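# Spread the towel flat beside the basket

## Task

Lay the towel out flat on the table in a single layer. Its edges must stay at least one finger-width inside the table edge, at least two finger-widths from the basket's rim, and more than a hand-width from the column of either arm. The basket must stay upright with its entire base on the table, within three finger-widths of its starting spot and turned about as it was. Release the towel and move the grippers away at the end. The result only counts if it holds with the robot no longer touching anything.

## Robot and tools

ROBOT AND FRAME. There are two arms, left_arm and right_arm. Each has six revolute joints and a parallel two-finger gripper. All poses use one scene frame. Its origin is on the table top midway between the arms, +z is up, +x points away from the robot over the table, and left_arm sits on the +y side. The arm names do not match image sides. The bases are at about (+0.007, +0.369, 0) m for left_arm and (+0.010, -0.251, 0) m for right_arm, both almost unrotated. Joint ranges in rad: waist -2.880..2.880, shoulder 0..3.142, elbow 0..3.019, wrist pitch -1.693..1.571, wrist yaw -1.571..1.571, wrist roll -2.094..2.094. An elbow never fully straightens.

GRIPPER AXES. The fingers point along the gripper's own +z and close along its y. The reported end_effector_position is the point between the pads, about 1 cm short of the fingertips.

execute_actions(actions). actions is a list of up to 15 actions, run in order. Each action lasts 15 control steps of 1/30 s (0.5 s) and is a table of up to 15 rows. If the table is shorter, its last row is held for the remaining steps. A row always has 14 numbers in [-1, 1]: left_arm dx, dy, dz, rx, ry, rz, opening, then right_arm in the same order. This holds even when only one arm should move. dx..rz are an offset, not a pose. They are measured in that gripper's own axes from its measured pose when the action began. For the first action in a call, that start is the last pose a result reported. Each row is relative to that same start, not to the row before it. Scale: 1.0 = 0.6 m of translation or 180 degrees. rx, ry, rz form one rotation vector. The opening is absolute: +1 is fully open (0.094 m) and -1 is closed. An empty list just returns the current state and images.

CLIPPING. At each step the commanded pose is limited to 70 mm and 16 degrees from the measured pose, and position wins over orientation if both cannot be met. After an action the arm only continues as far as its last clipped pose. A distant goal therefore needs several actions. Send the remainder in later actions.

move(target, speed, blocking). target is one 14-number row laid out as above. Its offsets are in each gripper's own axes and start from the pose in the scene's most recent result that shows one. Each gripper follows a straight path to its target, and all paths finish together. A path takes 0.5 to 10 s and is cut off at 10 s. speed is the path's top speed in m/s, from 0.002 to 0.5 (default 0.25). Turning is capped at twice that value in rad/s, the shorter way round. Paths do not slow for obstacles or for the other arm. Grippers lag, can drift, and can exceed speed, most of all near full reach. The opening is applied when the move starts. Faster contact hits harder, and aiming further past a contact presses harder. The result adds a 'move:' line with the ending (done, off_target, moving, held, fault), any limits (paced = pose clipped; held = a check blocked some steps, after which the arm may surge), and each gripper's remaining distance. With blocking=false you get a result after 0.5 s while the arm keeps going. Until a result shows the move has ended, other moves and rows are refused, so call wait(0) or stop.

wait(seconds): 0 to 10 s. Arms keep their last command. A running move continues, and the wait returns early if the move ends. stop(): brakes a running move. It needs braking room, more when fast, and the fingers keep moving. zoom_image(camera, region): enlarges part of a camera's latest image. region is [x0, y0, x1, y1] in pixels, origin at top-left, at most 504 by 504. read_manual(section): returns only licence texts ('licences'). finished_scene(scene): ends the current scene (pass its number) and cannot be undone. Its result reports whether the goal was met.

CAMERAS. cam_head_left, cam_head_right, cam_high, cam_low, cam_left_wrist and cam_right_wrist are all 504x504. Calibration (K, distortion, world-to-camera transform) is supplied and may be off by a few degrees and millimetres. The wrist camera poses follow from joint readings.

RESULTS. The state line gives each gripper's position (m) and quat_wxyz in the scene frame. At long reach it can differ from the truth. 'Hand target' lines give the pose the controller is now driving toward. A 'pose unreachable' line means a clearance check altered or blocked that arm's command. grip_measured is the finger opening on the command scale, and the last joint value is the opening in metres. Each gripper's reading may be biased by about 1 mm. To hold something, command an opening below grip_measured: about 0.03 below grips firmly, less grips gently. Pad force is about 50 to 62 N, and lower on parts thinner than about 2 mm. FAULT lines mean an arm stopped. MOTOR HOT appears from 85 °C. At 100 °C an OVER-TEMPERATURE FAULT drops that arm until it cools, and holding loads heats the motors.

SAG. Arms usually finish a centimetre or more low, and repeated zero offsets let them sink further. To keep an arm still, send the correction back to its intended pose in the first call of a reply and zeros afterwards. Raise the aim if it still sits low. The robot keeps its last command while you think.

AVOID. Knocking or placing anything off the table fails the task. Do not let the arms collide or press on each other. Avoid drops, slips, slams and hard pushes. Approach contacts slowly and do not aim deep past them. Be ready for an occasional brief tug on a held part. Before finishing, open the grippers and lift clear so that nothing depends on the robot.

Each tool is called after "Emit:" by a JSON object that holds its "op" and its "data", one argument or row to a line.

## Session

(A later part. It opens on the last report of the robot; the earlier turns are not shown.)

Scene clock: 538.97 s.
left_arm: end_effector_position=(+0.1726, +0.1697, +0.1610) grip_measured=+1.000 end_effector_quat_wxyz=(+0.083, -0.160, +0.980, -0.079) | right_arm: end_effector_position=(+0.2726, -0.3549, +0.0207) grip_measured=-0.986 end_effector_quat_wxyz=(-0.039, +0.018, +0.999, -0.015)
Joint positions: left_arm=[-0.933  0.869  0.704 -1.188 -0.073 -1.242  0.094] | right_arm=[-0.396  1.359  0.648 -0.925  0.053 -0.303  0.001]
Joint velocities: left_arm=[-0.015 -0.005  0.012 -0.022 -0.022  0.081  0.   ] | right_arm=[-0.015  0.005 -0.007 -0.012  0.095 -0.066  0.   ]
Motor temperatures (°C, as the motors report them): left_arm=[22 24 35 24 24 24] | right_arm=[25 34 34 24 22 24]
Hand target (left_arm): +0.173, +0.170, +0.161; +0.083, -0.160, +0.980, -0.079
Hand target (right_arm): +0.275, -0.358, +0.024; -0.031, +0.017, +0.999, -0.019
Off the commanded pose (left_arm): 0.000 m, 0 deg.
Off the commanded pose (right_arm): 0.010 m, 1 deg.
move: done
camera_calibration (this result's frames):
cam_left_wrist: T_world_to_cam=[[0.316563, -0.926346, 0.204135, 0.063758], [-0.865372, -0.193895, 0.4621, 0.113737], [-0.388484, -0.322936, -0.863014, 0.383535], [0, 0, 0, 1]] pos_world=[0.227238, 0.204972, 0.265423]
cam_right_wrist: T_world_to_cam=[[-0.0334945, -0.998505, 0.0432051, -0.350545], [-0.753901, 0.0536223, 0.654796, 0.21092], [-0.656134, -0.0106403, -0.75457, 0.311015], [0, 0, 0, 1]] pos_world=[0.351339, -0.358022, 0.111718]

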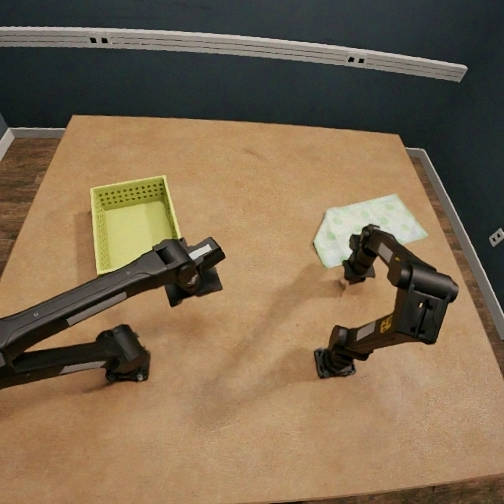

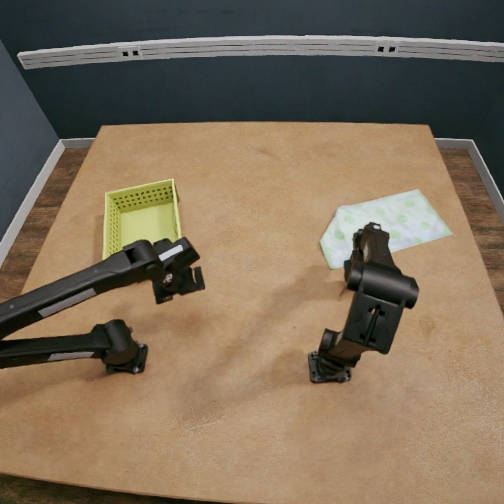

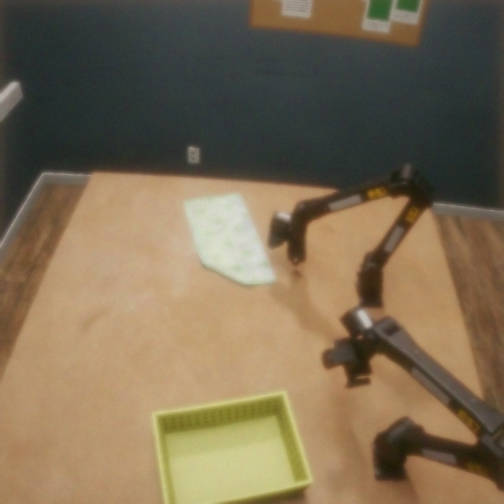

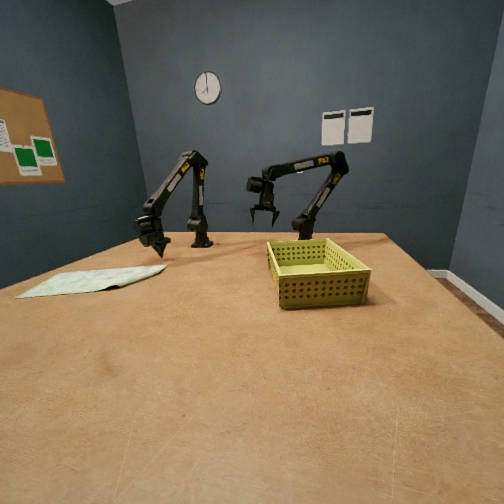

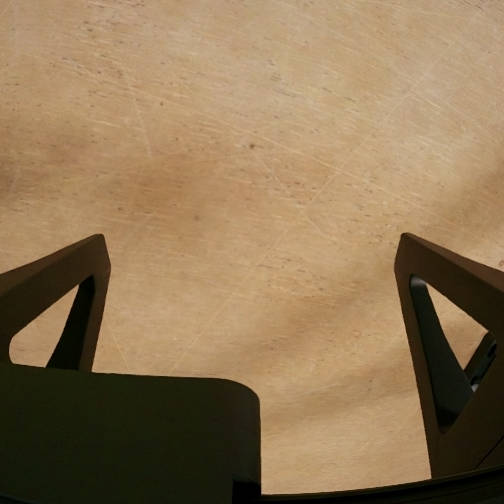

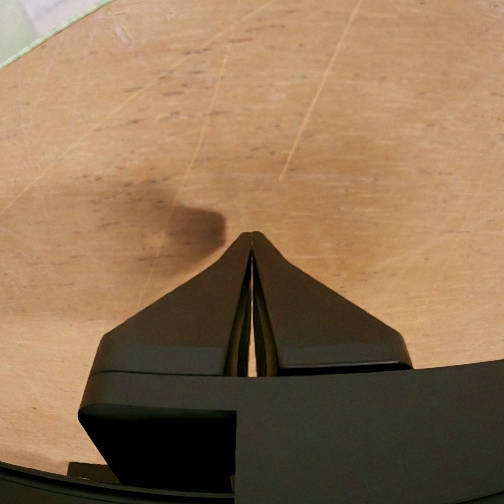

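Emit:
{"op": "move", "data": {
  "target": [0,0,0,0,0,0,1, -0.16,0.07,-0.1,0,0,0,0.3],
  "speed": 0.2
}}

Scene clock: 548.53 s.
left_arm: end_effector_position=(+0.1726, +0.1697, +0.1610) grip_measured=+1.000 end_effector_quat_wxyz=(+0.083, -0.160, +0.980, -0.079) | right_arm: end_effector_position=(+0.3615, -0.3162, +0.0669) grip_measured=+0.298 end_effector_quat_wxyz=(-0.045, +0.013, +0.999, -0.019)
Joint positions: left_arm=[-0.933  0.869  0.704 -1.188 -0.073 -1.242  0.094] | right_arm=[-0.211  1.476  0.918 -1.096  0.05  -0.128  0.061]
Joint velocities: left_arm=[ 0.005 -0.005  0.002  0.017 -0.022 -0.081  0.   ] | right_arm=[ 0.015 -0.005 -0.012  0.017 -0.022  0.037 -0.001]
Motor temperatures (°C, as the motors report them): left_arm=[22 24 35 24 24 24] | right_arm=[25 33 34 24 22 24]
Hand target (left_arm): +0.173, +0.170, +0.161; +0.083, -0.160, +0.980, -0.079
Hand target (right_arm): +0.373, -0.317, +0.074; -0.039, +0.019, +0.999, -0.018
Off the commanded pose (left_arm): 0.000 m, 0 deg.
Off the commanded pose (right_arm): 0.014 m, 1 deg.
move: off_target (right_arm)
camera_calibration (this result's frames):
cam_left_wrist: T_world_to_cam=[[0.316563, -0.926346, 0.204135, 0.063758], [-0.865372, -0.193895, 0.4621, 0.113737], [-0.388484, -0.322936, -0.863014, 0.383535], [0, 0, 0, 1]] pos_world=[0.227238, 0.204972, 0.265423]
cam_right_wrist: T_world_to_cam=[[-0.0225716, -0.998453, 0.0508236, -0.315305], [-0.74694, 0.050632, 0.662961, 0.24155], [-0.664509, -0.022998, -0.746927, 0.403193], [0, 0, 0, 1]] pos_world=[0.441231, -0.317775, 0.157042]

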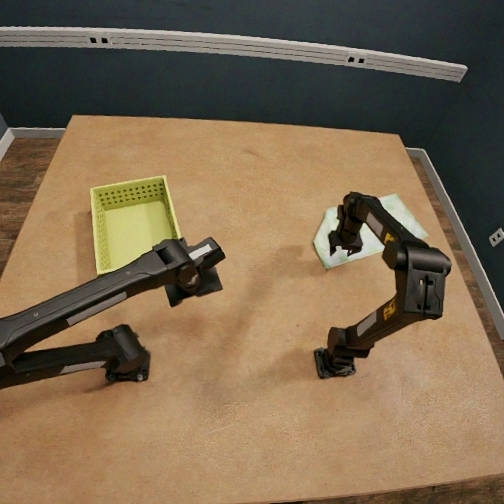

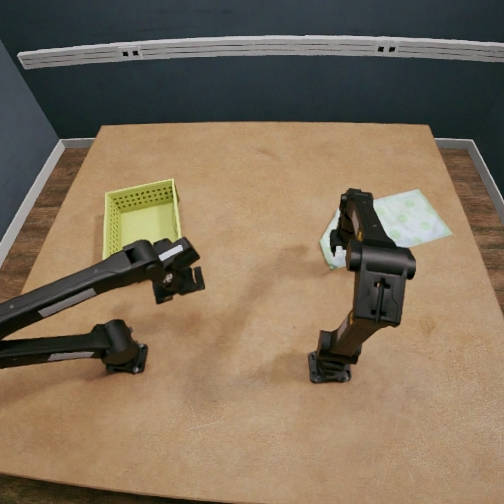

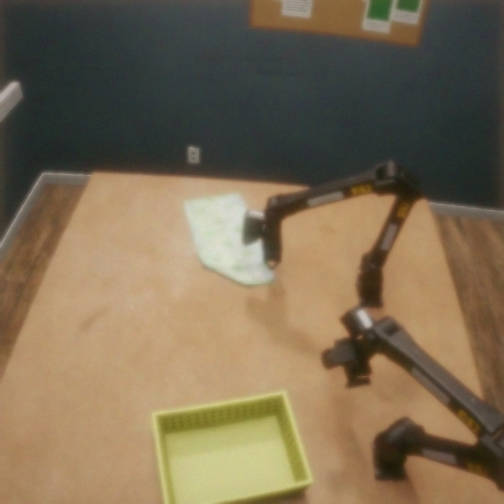

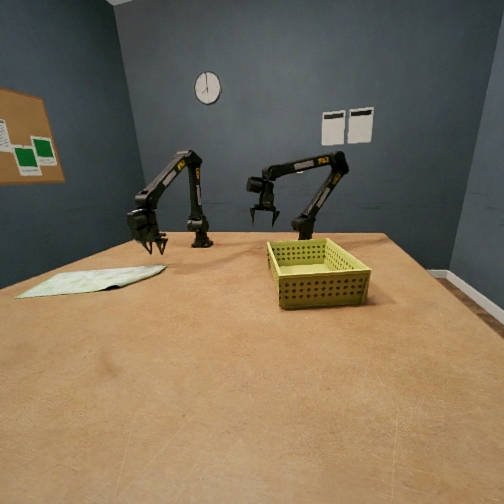

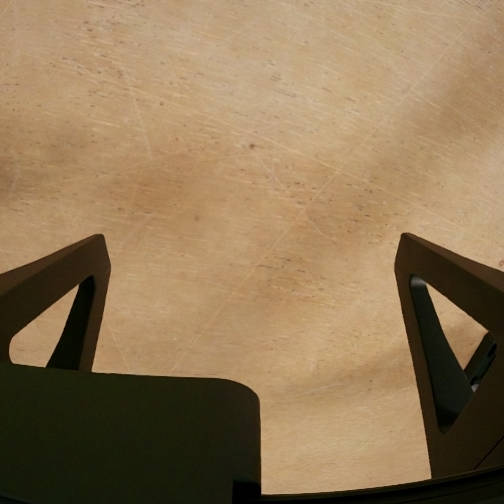

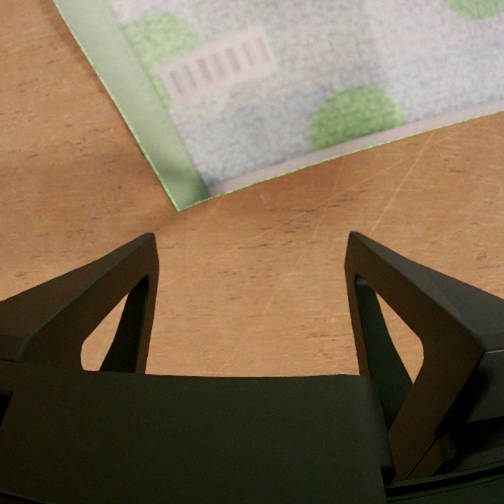

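Emit:
{"op": "execute_actions", "data": {
  "actions": [
    [[0,0,0,0,0,0,1,-0.085,0,0.05,0,0,0,0.3]],
    [[0,0,0,0,0,0,1,0,0,0.045,0,0,0,0.3]],
    [[0,0,0,0,0,0,1,0,0,0.012,0,0,0,-1]],
    [[0,0,0,0,0,0,1,0,0,0,0,0,0,-1]],
    [[0,0,0,0,0,0,1,0,0,-0.11,0,0,0,-1]],
    [[0,0,0,0,0,0,1,0,-0.03,-0.11,0,0,0,-1]],
    [[0,0,0,0,0,0,1,0,-0.03,-0.11,0,0,0,-1]],
    [[0,0,0,0,0,0,1,0,0,-0.02,0,0,0,-1]]
  ]
}}

Scene clock: 557.93 s.
left_arm: end_effector_position=(+0.1726, +0.1697, +0.1610) grip_measured=+1.000 end_effector_quat_wxyz=(+0.083, -0.160, +0.980, -0.079) | right_arm: end_effector_position=(+0.3803, -0.3434, +0.1757) grip_measured=-0.986 end_effector_quat_wxyz=(-0.094, +0.020, +0.995, -0.004)
Joint positions: left_arm=[-0.933  0.869  0.704 -1.188 -0.073 -1.242  0.094] | right_arm=[-0.277  1.484  1.229 -1.499  0.045 -0.178  0.001]
Joint velocities: left_arm=[-0.005 -0.005 -0.007 -0.012  0.007 -0.022  0.   ] | right_arm=[-0.024 -0.015  0.007  0.002 -0.022 -0.037  0.001]
Motor temperatures (°C, as the motors report them): left_arm=[22 24 35 24 24 24] | right_arm=[25 32 35 24 22 24]
Hand target (left_arm): +0.173, +0.170, +0.161; +0.083, -0.160, +0.980, -0.079
Hand target (right_arm): +0.386, -0.344, +0.187; -0.085, +0.020, +0.996, -0.006
Off the commanded pose (left_arm): 0.000 m, 0 deg.
Off the commanded pose (right_arm): 0.013 m, 1 deg.
camera_calibration (this result's frames):
cam_left_wrist: T_world_to_cam=[[0.316563, -0.926346, 0.204135, 0.063758], [-0.865372, -0.193895, 0.4621, 0.113737], [-0.388484, -0.322936, -0.863014, 0.383535], [0, 0, 0, 1]] pos_world=[0.227238, 0.204972, 0.265423]
cam_right_wrist: T_world_to_cam=[[-0.0352706, -0.999111, 0.0230743, -0.338157], [-0.677453, 0.040877, 0.73443, 0.142487], [-0.73472, 0.010272, -0.678292, 0.522431], [0, 0, 0, 1]] pos_world=[0.468442, -0.349048, 0.257517]

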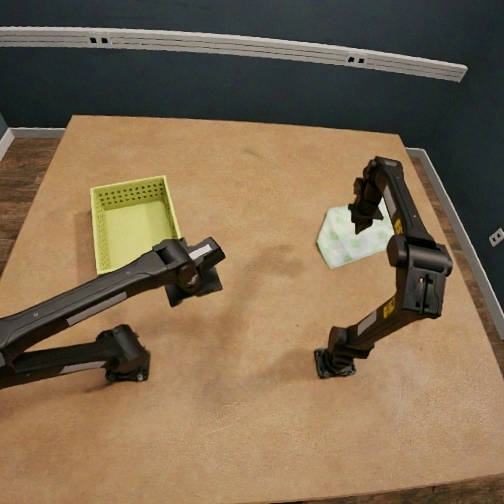

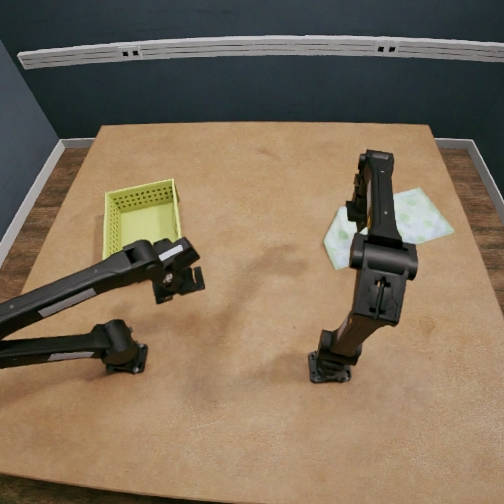

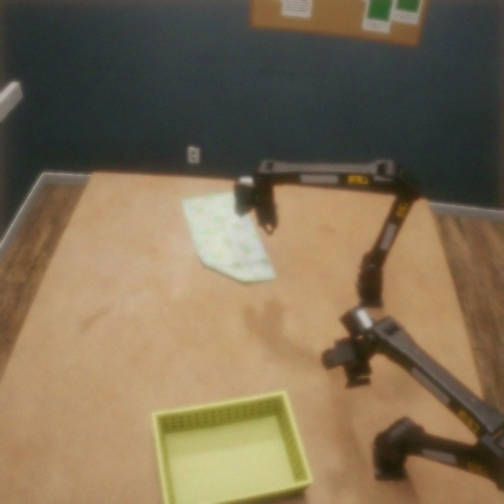

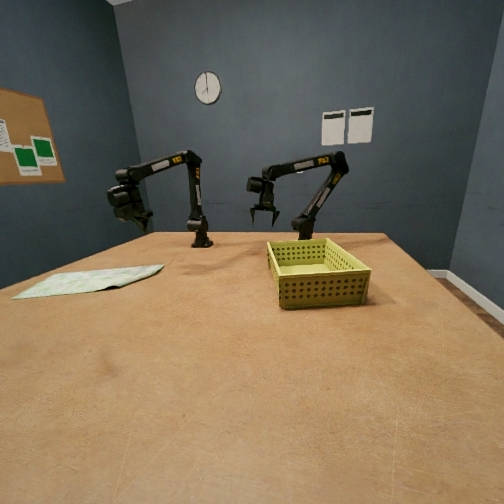

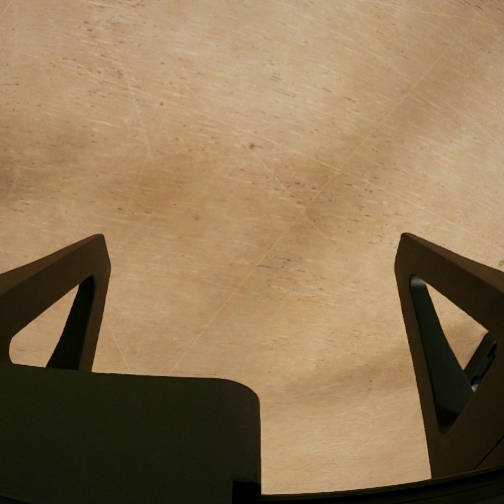

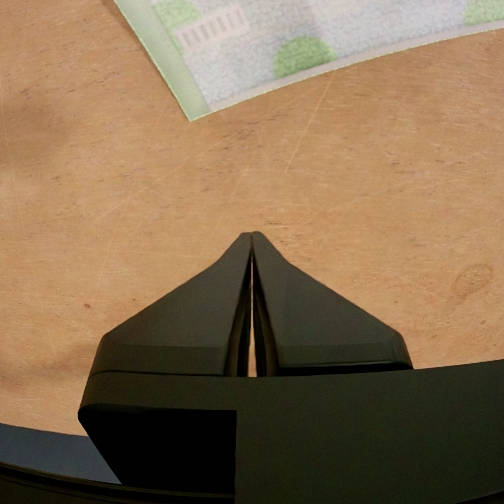

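Emit:
{"op": "move", "data": {
  "target": [0,0,0,0,0,0,1, -0.12,0.02,0.225,0,-0.05,0,0.3],
  "speed": 0.15
}}

Scene clock: 562.40 s.
left_arm: end_effector_position=(+0.1726, +0.1697, +0.1610) grip_measured=+1.000 end_effector_quat_wxyz=(+0.083, -0.160, +0.980, -0.079) | right_arm: end_effector_position=(+0.4227, -0.3374, +0.0300) grip_measured=+0.298 end_effector_quat_wxyz=(-0.025, +0.018, +1.000, -0.007)
Joint positions: left_arm=[-0.933  0.869  0.704 -1.188 -0.073 -1.242  0.094] | right_arm=[-0.249  1.664  1.032 -0.985  0.023 -0.157  0.061]
Joint velocities: left_arm=[-0.005 -0.005  0.002 -0.002 -0.007  0.037  0.   ] | right_arm=[ 0.005 -0.015 -0.012 -0.002  0.081  0.037  0.001]
Motor temperatures (°C, as the motors report them): left_arm=[22 24 35 24 24 24] | right_arm=[25 32 35 24 22 24]
Hand target (left_arm): +0.173, +0.170, +0.161; +0.083, -0.160, +0.980, -0.079
Hand target (right_arm): +0.428, -0.335, +0.030; -0.016, +0.020, +1.000, -0.006
Off the commanded pose (left_arm): 0.000 m, 0 deg.
Off the commanded pose (right_arm): 0.004 m, 1 deg.
move: done
camera_calibration (this result's frames):
cam_left_wrist: T_world_to_cam=[[0.316563, -0.926346, 0.204135, 0.063758], [-0.865372, -0.193895, 0.4621, 0.113737], [-0.388484, -0.322936, -0.863014, 0.383535], [0, 0, 0, 1]] pos_world=[0.227238, 0.204972, 0.265423]
cam_right_wrist: T_world_to_cam=[[-0.0347756, -0.999026, 0.027173, -0.327519], [-0.772928, 0.0441214, 0.632958, 0.322521], [-0.63354, 0.00100874, -0.773709, 0.411682], [0, 0, 0, 1]] pos_world=[0.498713, -0.341845, 0.12328]

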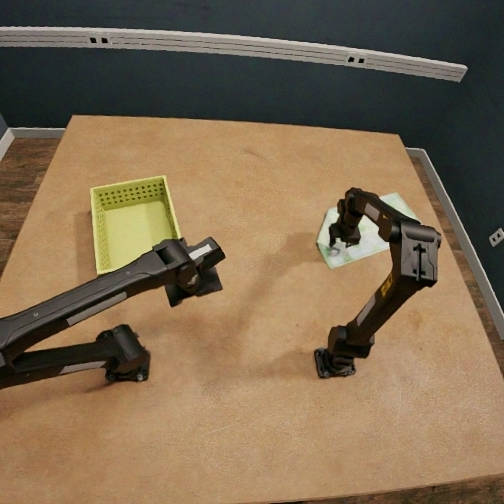

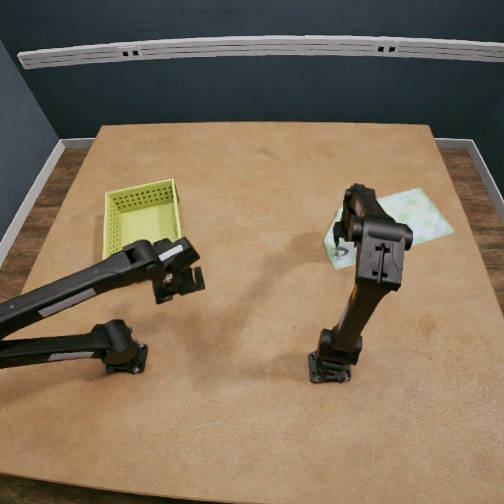

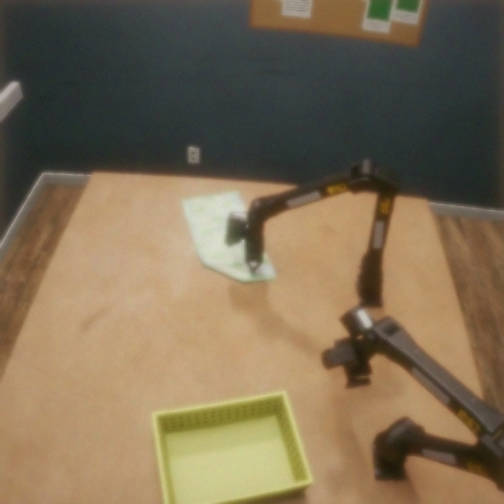

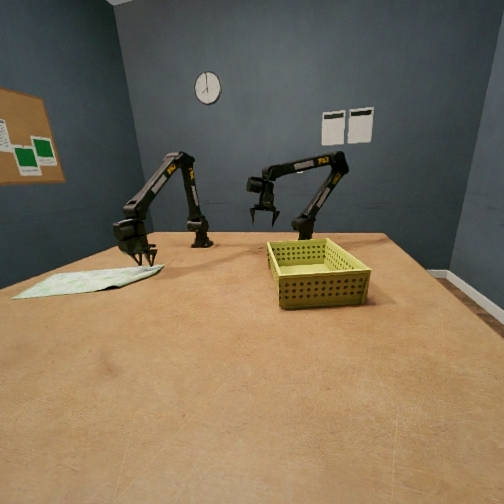

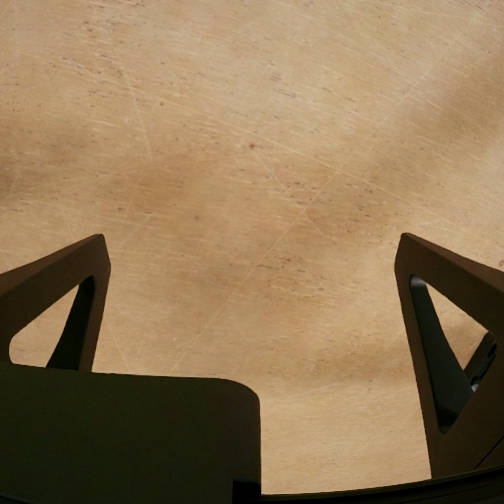

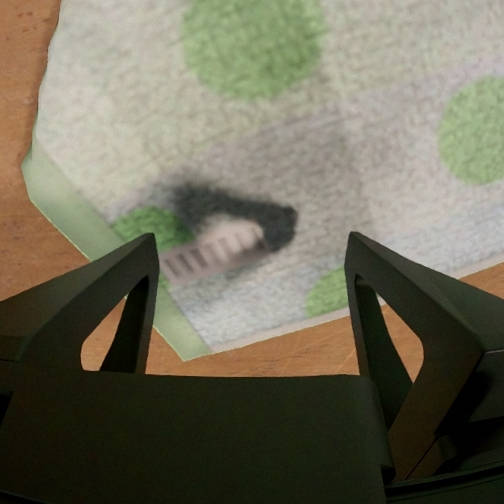

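Emit:
{"op": "execute_actions", "data": {
  "actions": [
    [[0,0,0,0,0,0,1,0.01,0.015,0.02,0,0,0,0.3]],
    [[0,0,0,0,0,0,1,0,0,0.02,0,0,0,0.3]],
    [[0,0,0,0,0,0,1,0,0,0.005,0,0,0,-1]],
    [[0,0,0,0,0,0,1,0,0,0,0,0,0,-1]],
    [[0,0,0,0,0,0,1,0,0,-0.11,0,0,0,-1]],
    [[0,0,0,0,0,0,1,0,-0.03,-0.11,0,0,0,-1]],
    [[0,0,0,0,0,0,1,0,-0.03,-0.11,0,0,0,-1]],
    [[0,0,0,0,0,0,1,0,0,-0.02,0,0,0,-1]]
  ]
}}

Scene clock: 572.73 s.
left_arm: end_effector_position=(+0.1726, +0.1697, +0.1610) grip_measured=+1.000 end_effector_quat_wxyz=(+0.083, -0.160, +0.980, -0.079) | right_arm: end_effector_position=(+0.3848, -0.3558, +0.1766) grip_measured=-0.986 end_effector_quat_wxyz=(-0.070, +0.026, +0.997, +0.005)
Joint positions: left_arm=[-0.933  0.869  0.704 -1.188 -0.073 -1.242  0.094] | right_arm=[-0.315  1.474  1.225 -1.46   0.023 -0.207  0.001]
Joint velocities: left_arm=[ 0.015 -0.015 -0.002 -0.007  0.007  0.007  0.   ] | right_arm=[-0.015 -0.005  0.007 -0.012 -0.007  0.037 -0.   ]
Motor temperatures (°C, as the motors report them): left_arm=[22 24 35 24 24 24] | right_arm=[25 32 35 24 22 24]
Hand target (left_arm): +0.173, +0.170, +0.161; +0.083, -0.160, +0.980, -0.079
Hand target (right_arm): +0.390, -0.357, +0.188; -0.061, +0.026, +0.998, +0.003
Off the commanded pose (left_arm): 0.000 m, 0 deg.
Off the commanded pose (right_arm): 0.013 m, 1 deg.
camera_calibration (this result's frames):
cam_left_wrist: T_world_to_cam=[[0.316563, -0.926346, 0.204135, 0.063758], [-0.865372, -0.193895, 0.4621, 0.113737], [-0.388484, -0.322936, -0.863014, 0.383535], [0, 0, 0, 1]] pos_world=[0.227238, 0.204972, 0.265423]
cam_right_wrist: T_world_to_cam=[[-0.0491035, -0.998779, 0.00538914, -0.341851], [-0.712224, 0.0387972, 0.70088, 0.163989], [-0.700233, 0.0305774, -0.713259, 0.526548], [0, 0, 0, 1]] pos_world=[0.468717, -0.363897, 0.262471]

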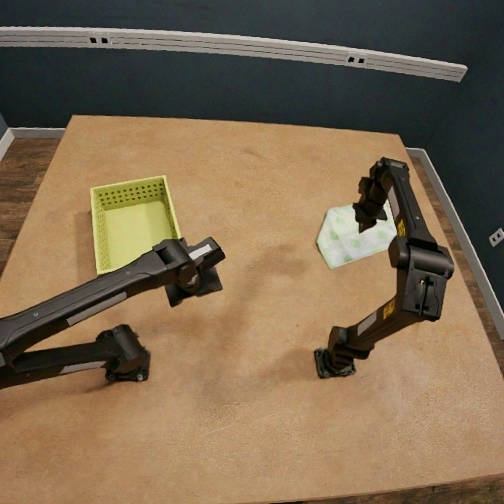

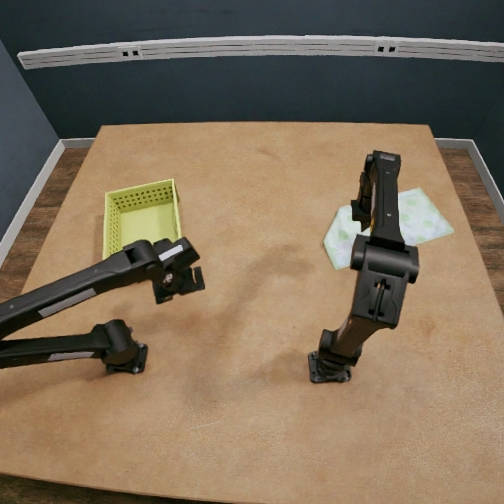

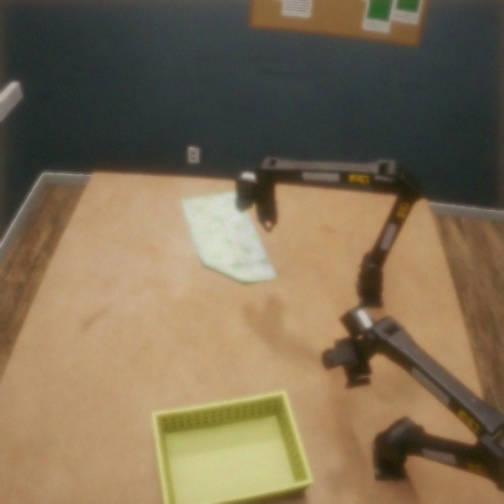

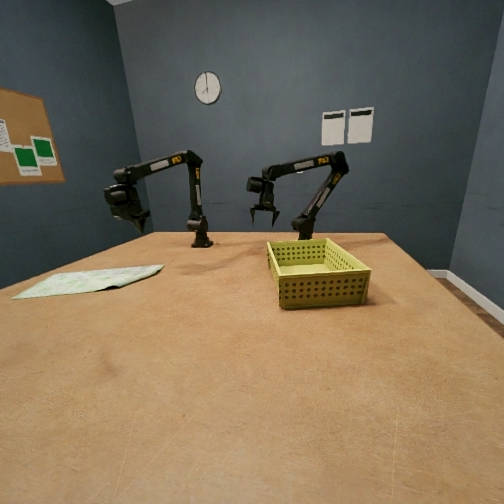

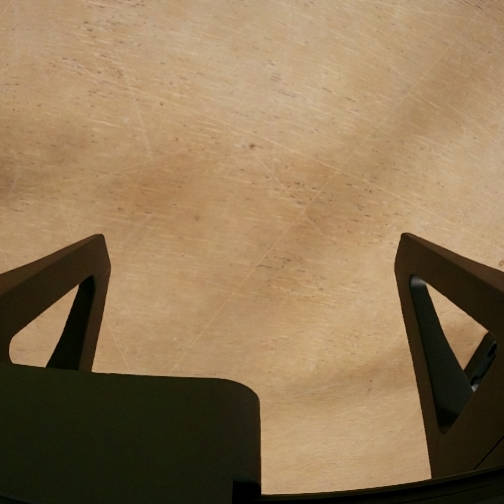

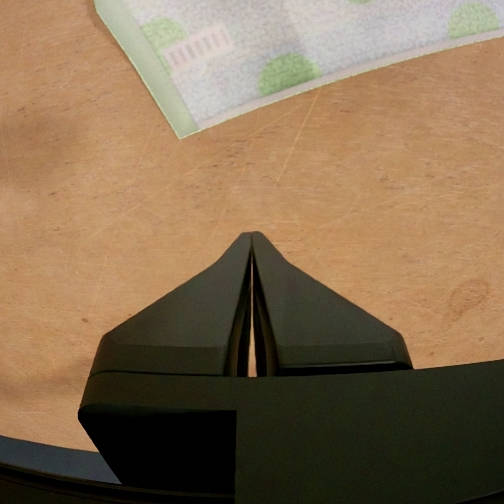

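Emit:
{"op": "move", "data": {
  "target": [0,0,0,0,0,0,1, -0.11,0.045,0.235,0,-0.04,0,0.3],
  "speed": 0.15
}}

Emit:
{"op": "execute_actions", "data": {
  "actions": [
    [[0,0,0,0,0,0,1,0,0,0.03,0,0,0,0.3]],
    [[0,0,0,0,0,0,1,0,0,0.015,0,0,0,0.3]],
    [[0,0,0,0,0,0,1,0,0,0.01,0,0,0,-1]],
    [[0,0,0,0,0,0,1,0,0,0.005,0,0,0,-1]]
  ]
}}

Scene clock: 579.63 s.
left_arm: end_effector_position=(+0.1726, +0.1697, +0.1610) grip_measured=+1.000 end_effector_quat_wxyz=(+0.083, -0.160, +0.980, -0.079) | right_arm: end_effector_position=(+0.4288, -0.3327, +0.0286) grip_measured=+0.298 end_effector_quat_wxyz=(-0.016, +0.024, +1.000, +0.001)
Joint positions: left_arm=[-0.933  0.869  0.704 -1.188 -0.073 -1.242  0.094] | right_arm=[-0.244  1.669  1.035 -0.968  0.003 -0.141  0.061]
Joint velocities: left_arm=[-0.005  0.005  0.007  0.012  0.051 -0.066  0.   ] | right_arm=[-0.015 -0.015 -0.017 -0.007  0.007 -0.037  0.   ]
Motor temperatures (°C, as the motors report them): left_arm=[22 24 35 24 24 24] | right_arm=[25 32 35 24 22 24]
Hand target (left_arm): +0.173, +0.170, +0.161; +0.083, -0.160, +0.980, -0.079
Hand target (right_arm): +0.434, -0.331, +0.029; -0.007, +0.026, +1.000, +0.002
Off the commanded pose (left_arm): 0.000 m, 0 deg.
Off the commanded pose (right_arm): 0.004 m, 1 deg.
move: done
camera_calibration (this result's frames):
cam_left_wrist: T_world_to_cam=[[0.316563, -0.926346, 0.204135, 0.063758], [-0.865372, -0.193895, 0.4621, 0.113737], [-0.388484, -0.322936, -0.863014, 0.383535], [0, 0, 0, 1]] pos_world=[0.227238, 0.204972, 0.265423]
cam_right_wrist: T_world_to_cam=[[-0.0465285, -0.998859, 0.0108036, -0.317009], [-0.783719, 0.0432086, 0.619611, 0.332604], [-0.619371, 0.0203626, -0.784835, 0.41507], [0, 0, 0, 1]] pos_world=[0.503, -0.33947, 0.123101]

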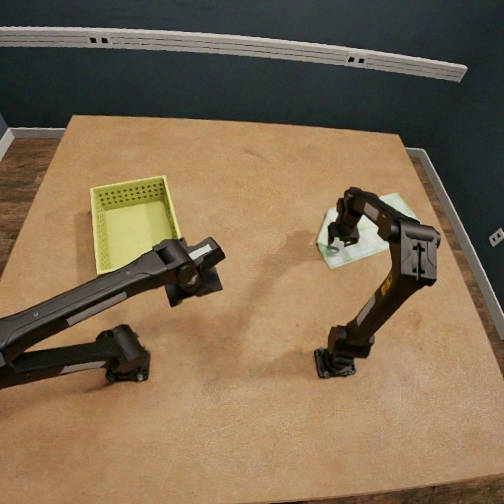

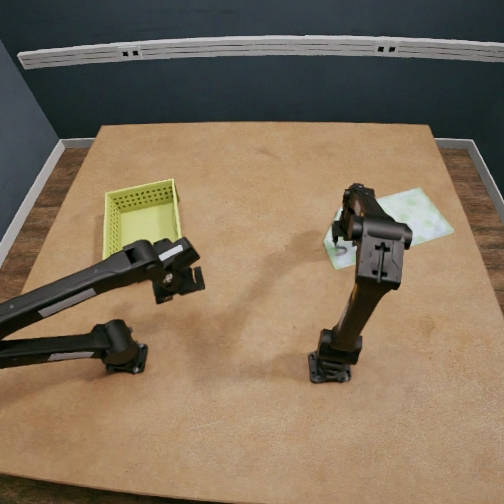

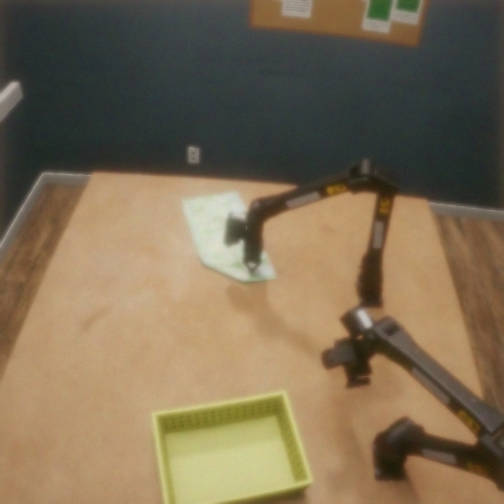

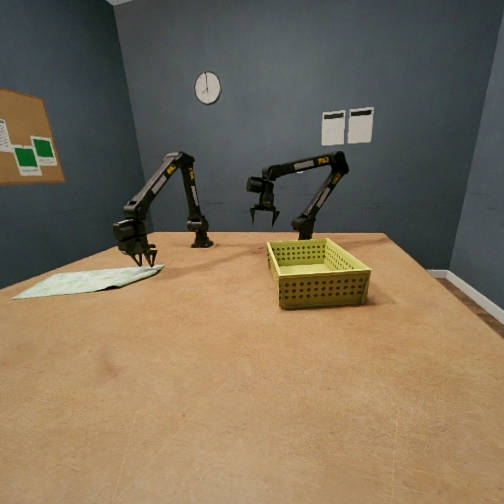

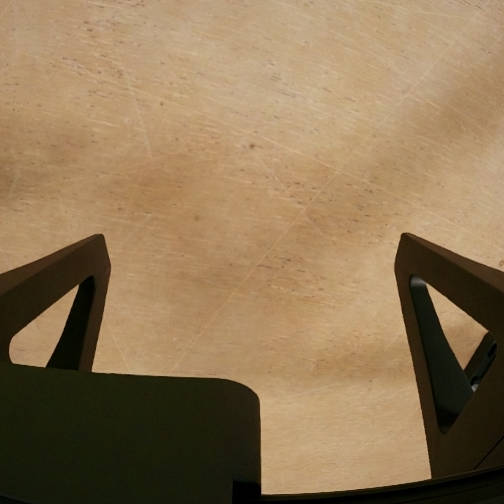

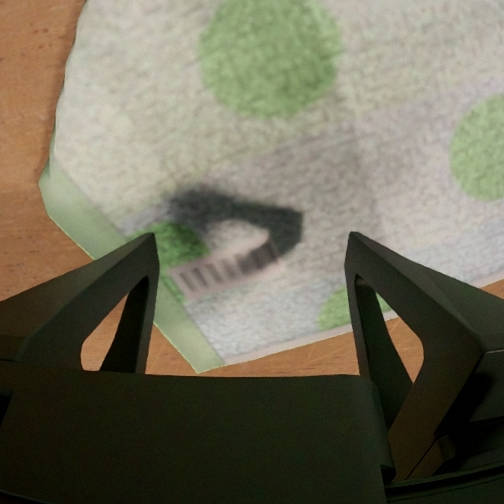

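Scene clock: 581.63 s.
left_arm: end_effector_position=(+0.1726, +0.1697, +0.1610) grip_measured=+1.000 end_effector_quat_wxyz=(+0.083, -0.160, +0.980, -0.079) | right_arm: end_effector_position=(+0.4211, -0.3312, +0.0088) grip_measured=-0.986 end_effector_quat_wxyz=(-0.023, +0.024, +0.999, +0.002)
Joint positions: left_arm=[-0.933  0.869  0.704 -1.188 -0.073 -1.242  0.094] | right_arm=[-0.244  1.694  1.002 -0.924  0.003 -0.141  0.001]
Joint velocities: left_arm=[-0.005 -0.005  0.002  0.027  0.022  0.007  0.   ] | right_arm=[ 0.005 -0.005 -0.002  0.002  0.037  0.007  0.   ]
Motor temperatures (°C, as the motors report them): left_arm=[22 24 35 24 24 24] | right_arm=[25 32 35 24 22 24]
Hand target (left_arm): +0.173, +0.170, +0.161; +0.083, -0.160, +0.980, -0.079
Hand target (right_arm): +0.421, -0.331, +0.006; -0.023, +0.024, +0.999, +0.002
Off the commanded pose (left_arm): 0.000 m, 0 deg.
Off the commanded pose (right_arm): 0.003 m, 0 deg.
camera_calibration (this result's frames):
cam_left_wrist: T_world_to_cam=[[0.316563, -0.926346, 0.204135, 0.063758], [-0.865372, -0.193895, 0.4621, 0.113737], [-0.388484, -0.322936, -0.863014, 0.383535], [0, 0, 0, 1]] pos_world=[0.227238, 0.204972, 0.265423]
cam_right_wrist: T_world_to_cam=[[-0.046396, -0.998884, 0.00885073, -0.315731], [-0.77529, 0.0415948, 0.630235, 0.33459], [-0.6299, 0.0223785, -0.776354, 0.399798], [0, 0, 0, 1]] pos_world=[0.496588, -0.338242, 0.102309]

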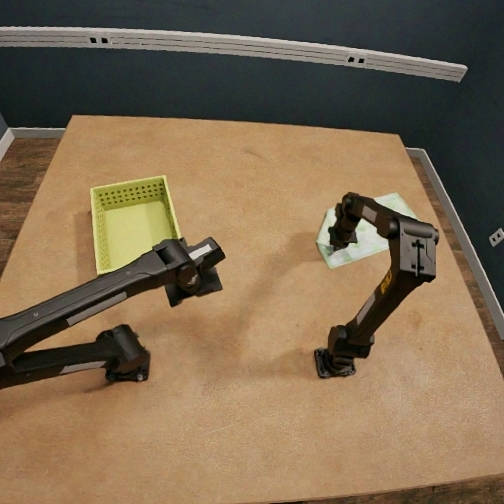

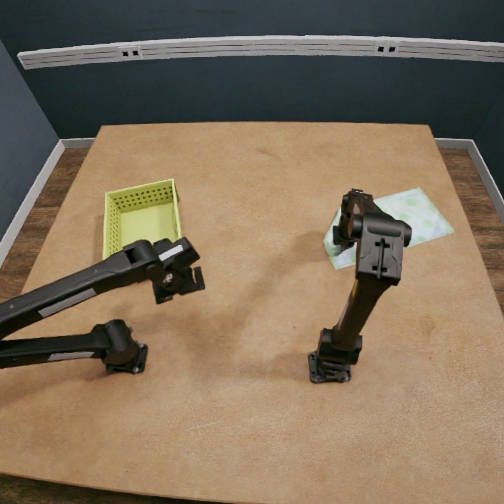

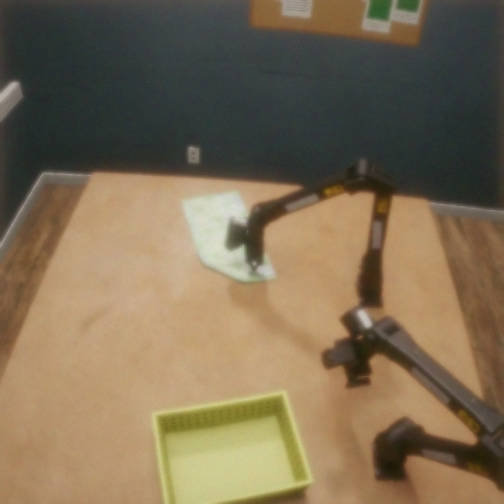

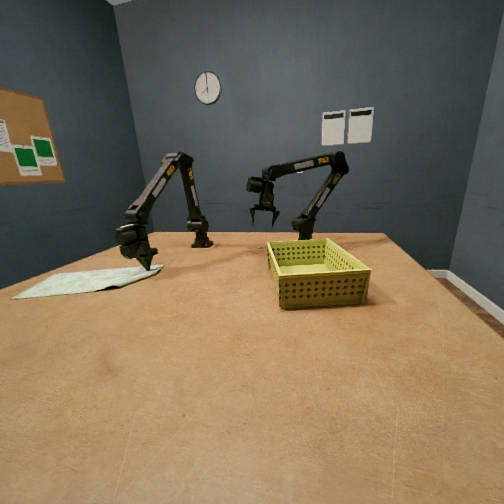

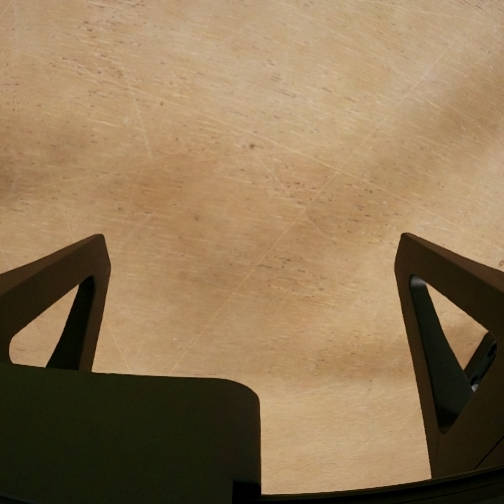

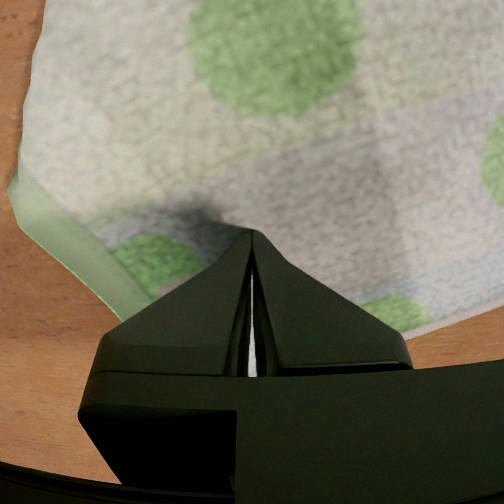

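Emit:
{"op": "execute_actions", "data": {
  "actions": [
    [[0,0,0,0,0,0,1,0,0,-0.04,0,0,0,0.6]],
    [[0,0,0,0,0,0,1,0,0.03,0,0,0,0,0.6]],
    [[0,0,0,0,0,0,1,0,0,0.04,0,0,0,0.6]],
    [[0,0,0,0,0,0,1,0,0,0.015,0,0,0,0.6]],
    [[0,0,0,0,0,0,1,0,0,0,0,0,0,0]],
    [[0,0,0,0,0,0,1,0,0,0,0,0,0,-0.6]],
    [[0,0,0,0,0,0,1,0,0,0,0,0,0,-1]],
    [[0,0,0,0,0,0,1,0,0,0,0,0,0,-1]]
  ]
}}

Scene clock: 589.33 s.
left_arm: end_effector_position=(+0.1726, +0.1697, +0.1610) grip_measured=+1.000 end_effector_quat_wxyz=(+0.083, -0.160, +0.980, -0.079) | right_arm: end_effector_position=(+0.4138, -0.3123, +0.0093) grip_measured=-0.953 end_effector_quat_wxyz=(-0.027, +0.018, +0.999, -0.000)
Joint positions: left_arm=[-0.933  0.869  0.704 -1.188 -0.073 -1.242  0.094] | right_arm=[-0.2    1.675  0.977 -0.927  0.007 -0.109  0.002]
Joint velocities: left_arm=[-0.005 -0.005 -0.017 -0.007  0.007  0.051  0.   ] | right_arm=[ 0.005 -0.024 -0.002  0.007 -0.022 -0.037 -0.001]
Motor temperatures (°C, as the motors report them): left_arm=[22 24 35 24 24 24] | right_arm=[25 32 34 24 22 24]
Hand target (left_arm): +0.173, +0.170, +0.161; +0.083, -0.160, +0.980, -0.079
Hand target (right_arm): +0.414, -0.312, +0.009; -0.027, +0.018, +0.999, -0.000
Off the commanded pose (left_arm): 0.000 m, 0 deg.
Off the commanded pose (right_arm): 0.000 m, 0 deg.
camera_calibration (this result's frames):
cam_left_wrist: T_world_to_cam=[[0.316563, -0.926346, 0.204135, 0.063758], [-0.865372, -0.193895, 0.4621, 0.113737], [-0.388484, -0.322936, -0.863014, 0.383535], [0, 0, 0, 1]] pos_world=[0.227238, 0.204972, 0.265423]
cam_right_wrist: T_world_to_cam=[[-0.034238, -0.999321, 0.0135796, -0.30241], [-0.770246, 0.0350427, 0.636783, 0.323624], [-0.636827, 0.0113426, -0.770923, 0.394564], [0, 0, 0, 1]] pos_world=[0.490185, -0.318021, 0.102206]

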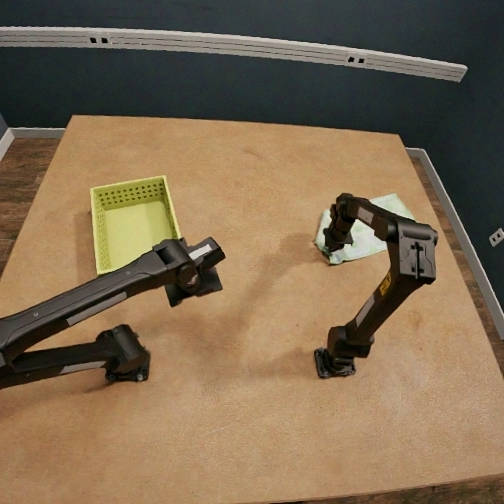

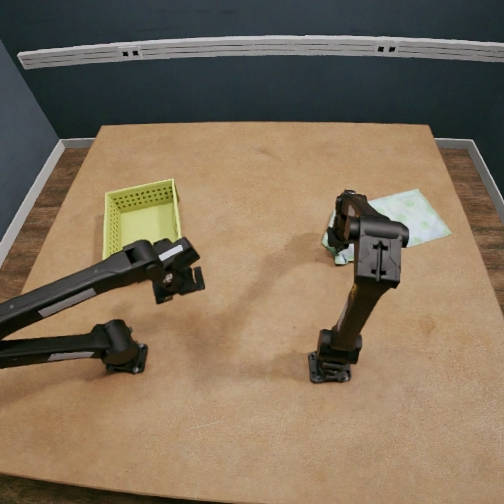

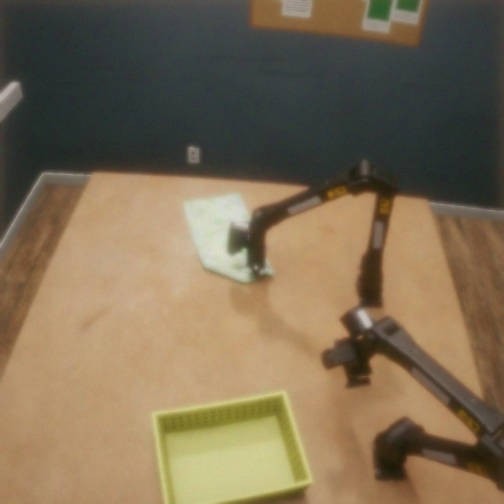

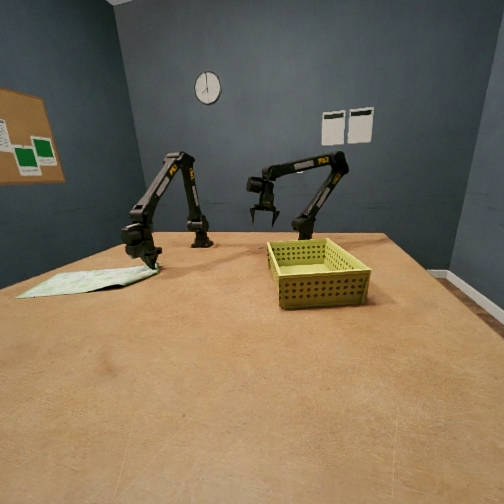

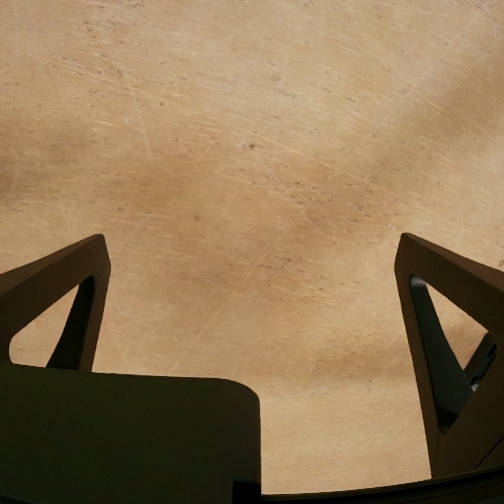

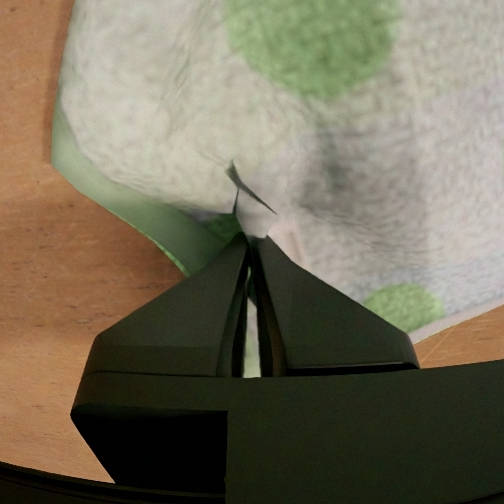

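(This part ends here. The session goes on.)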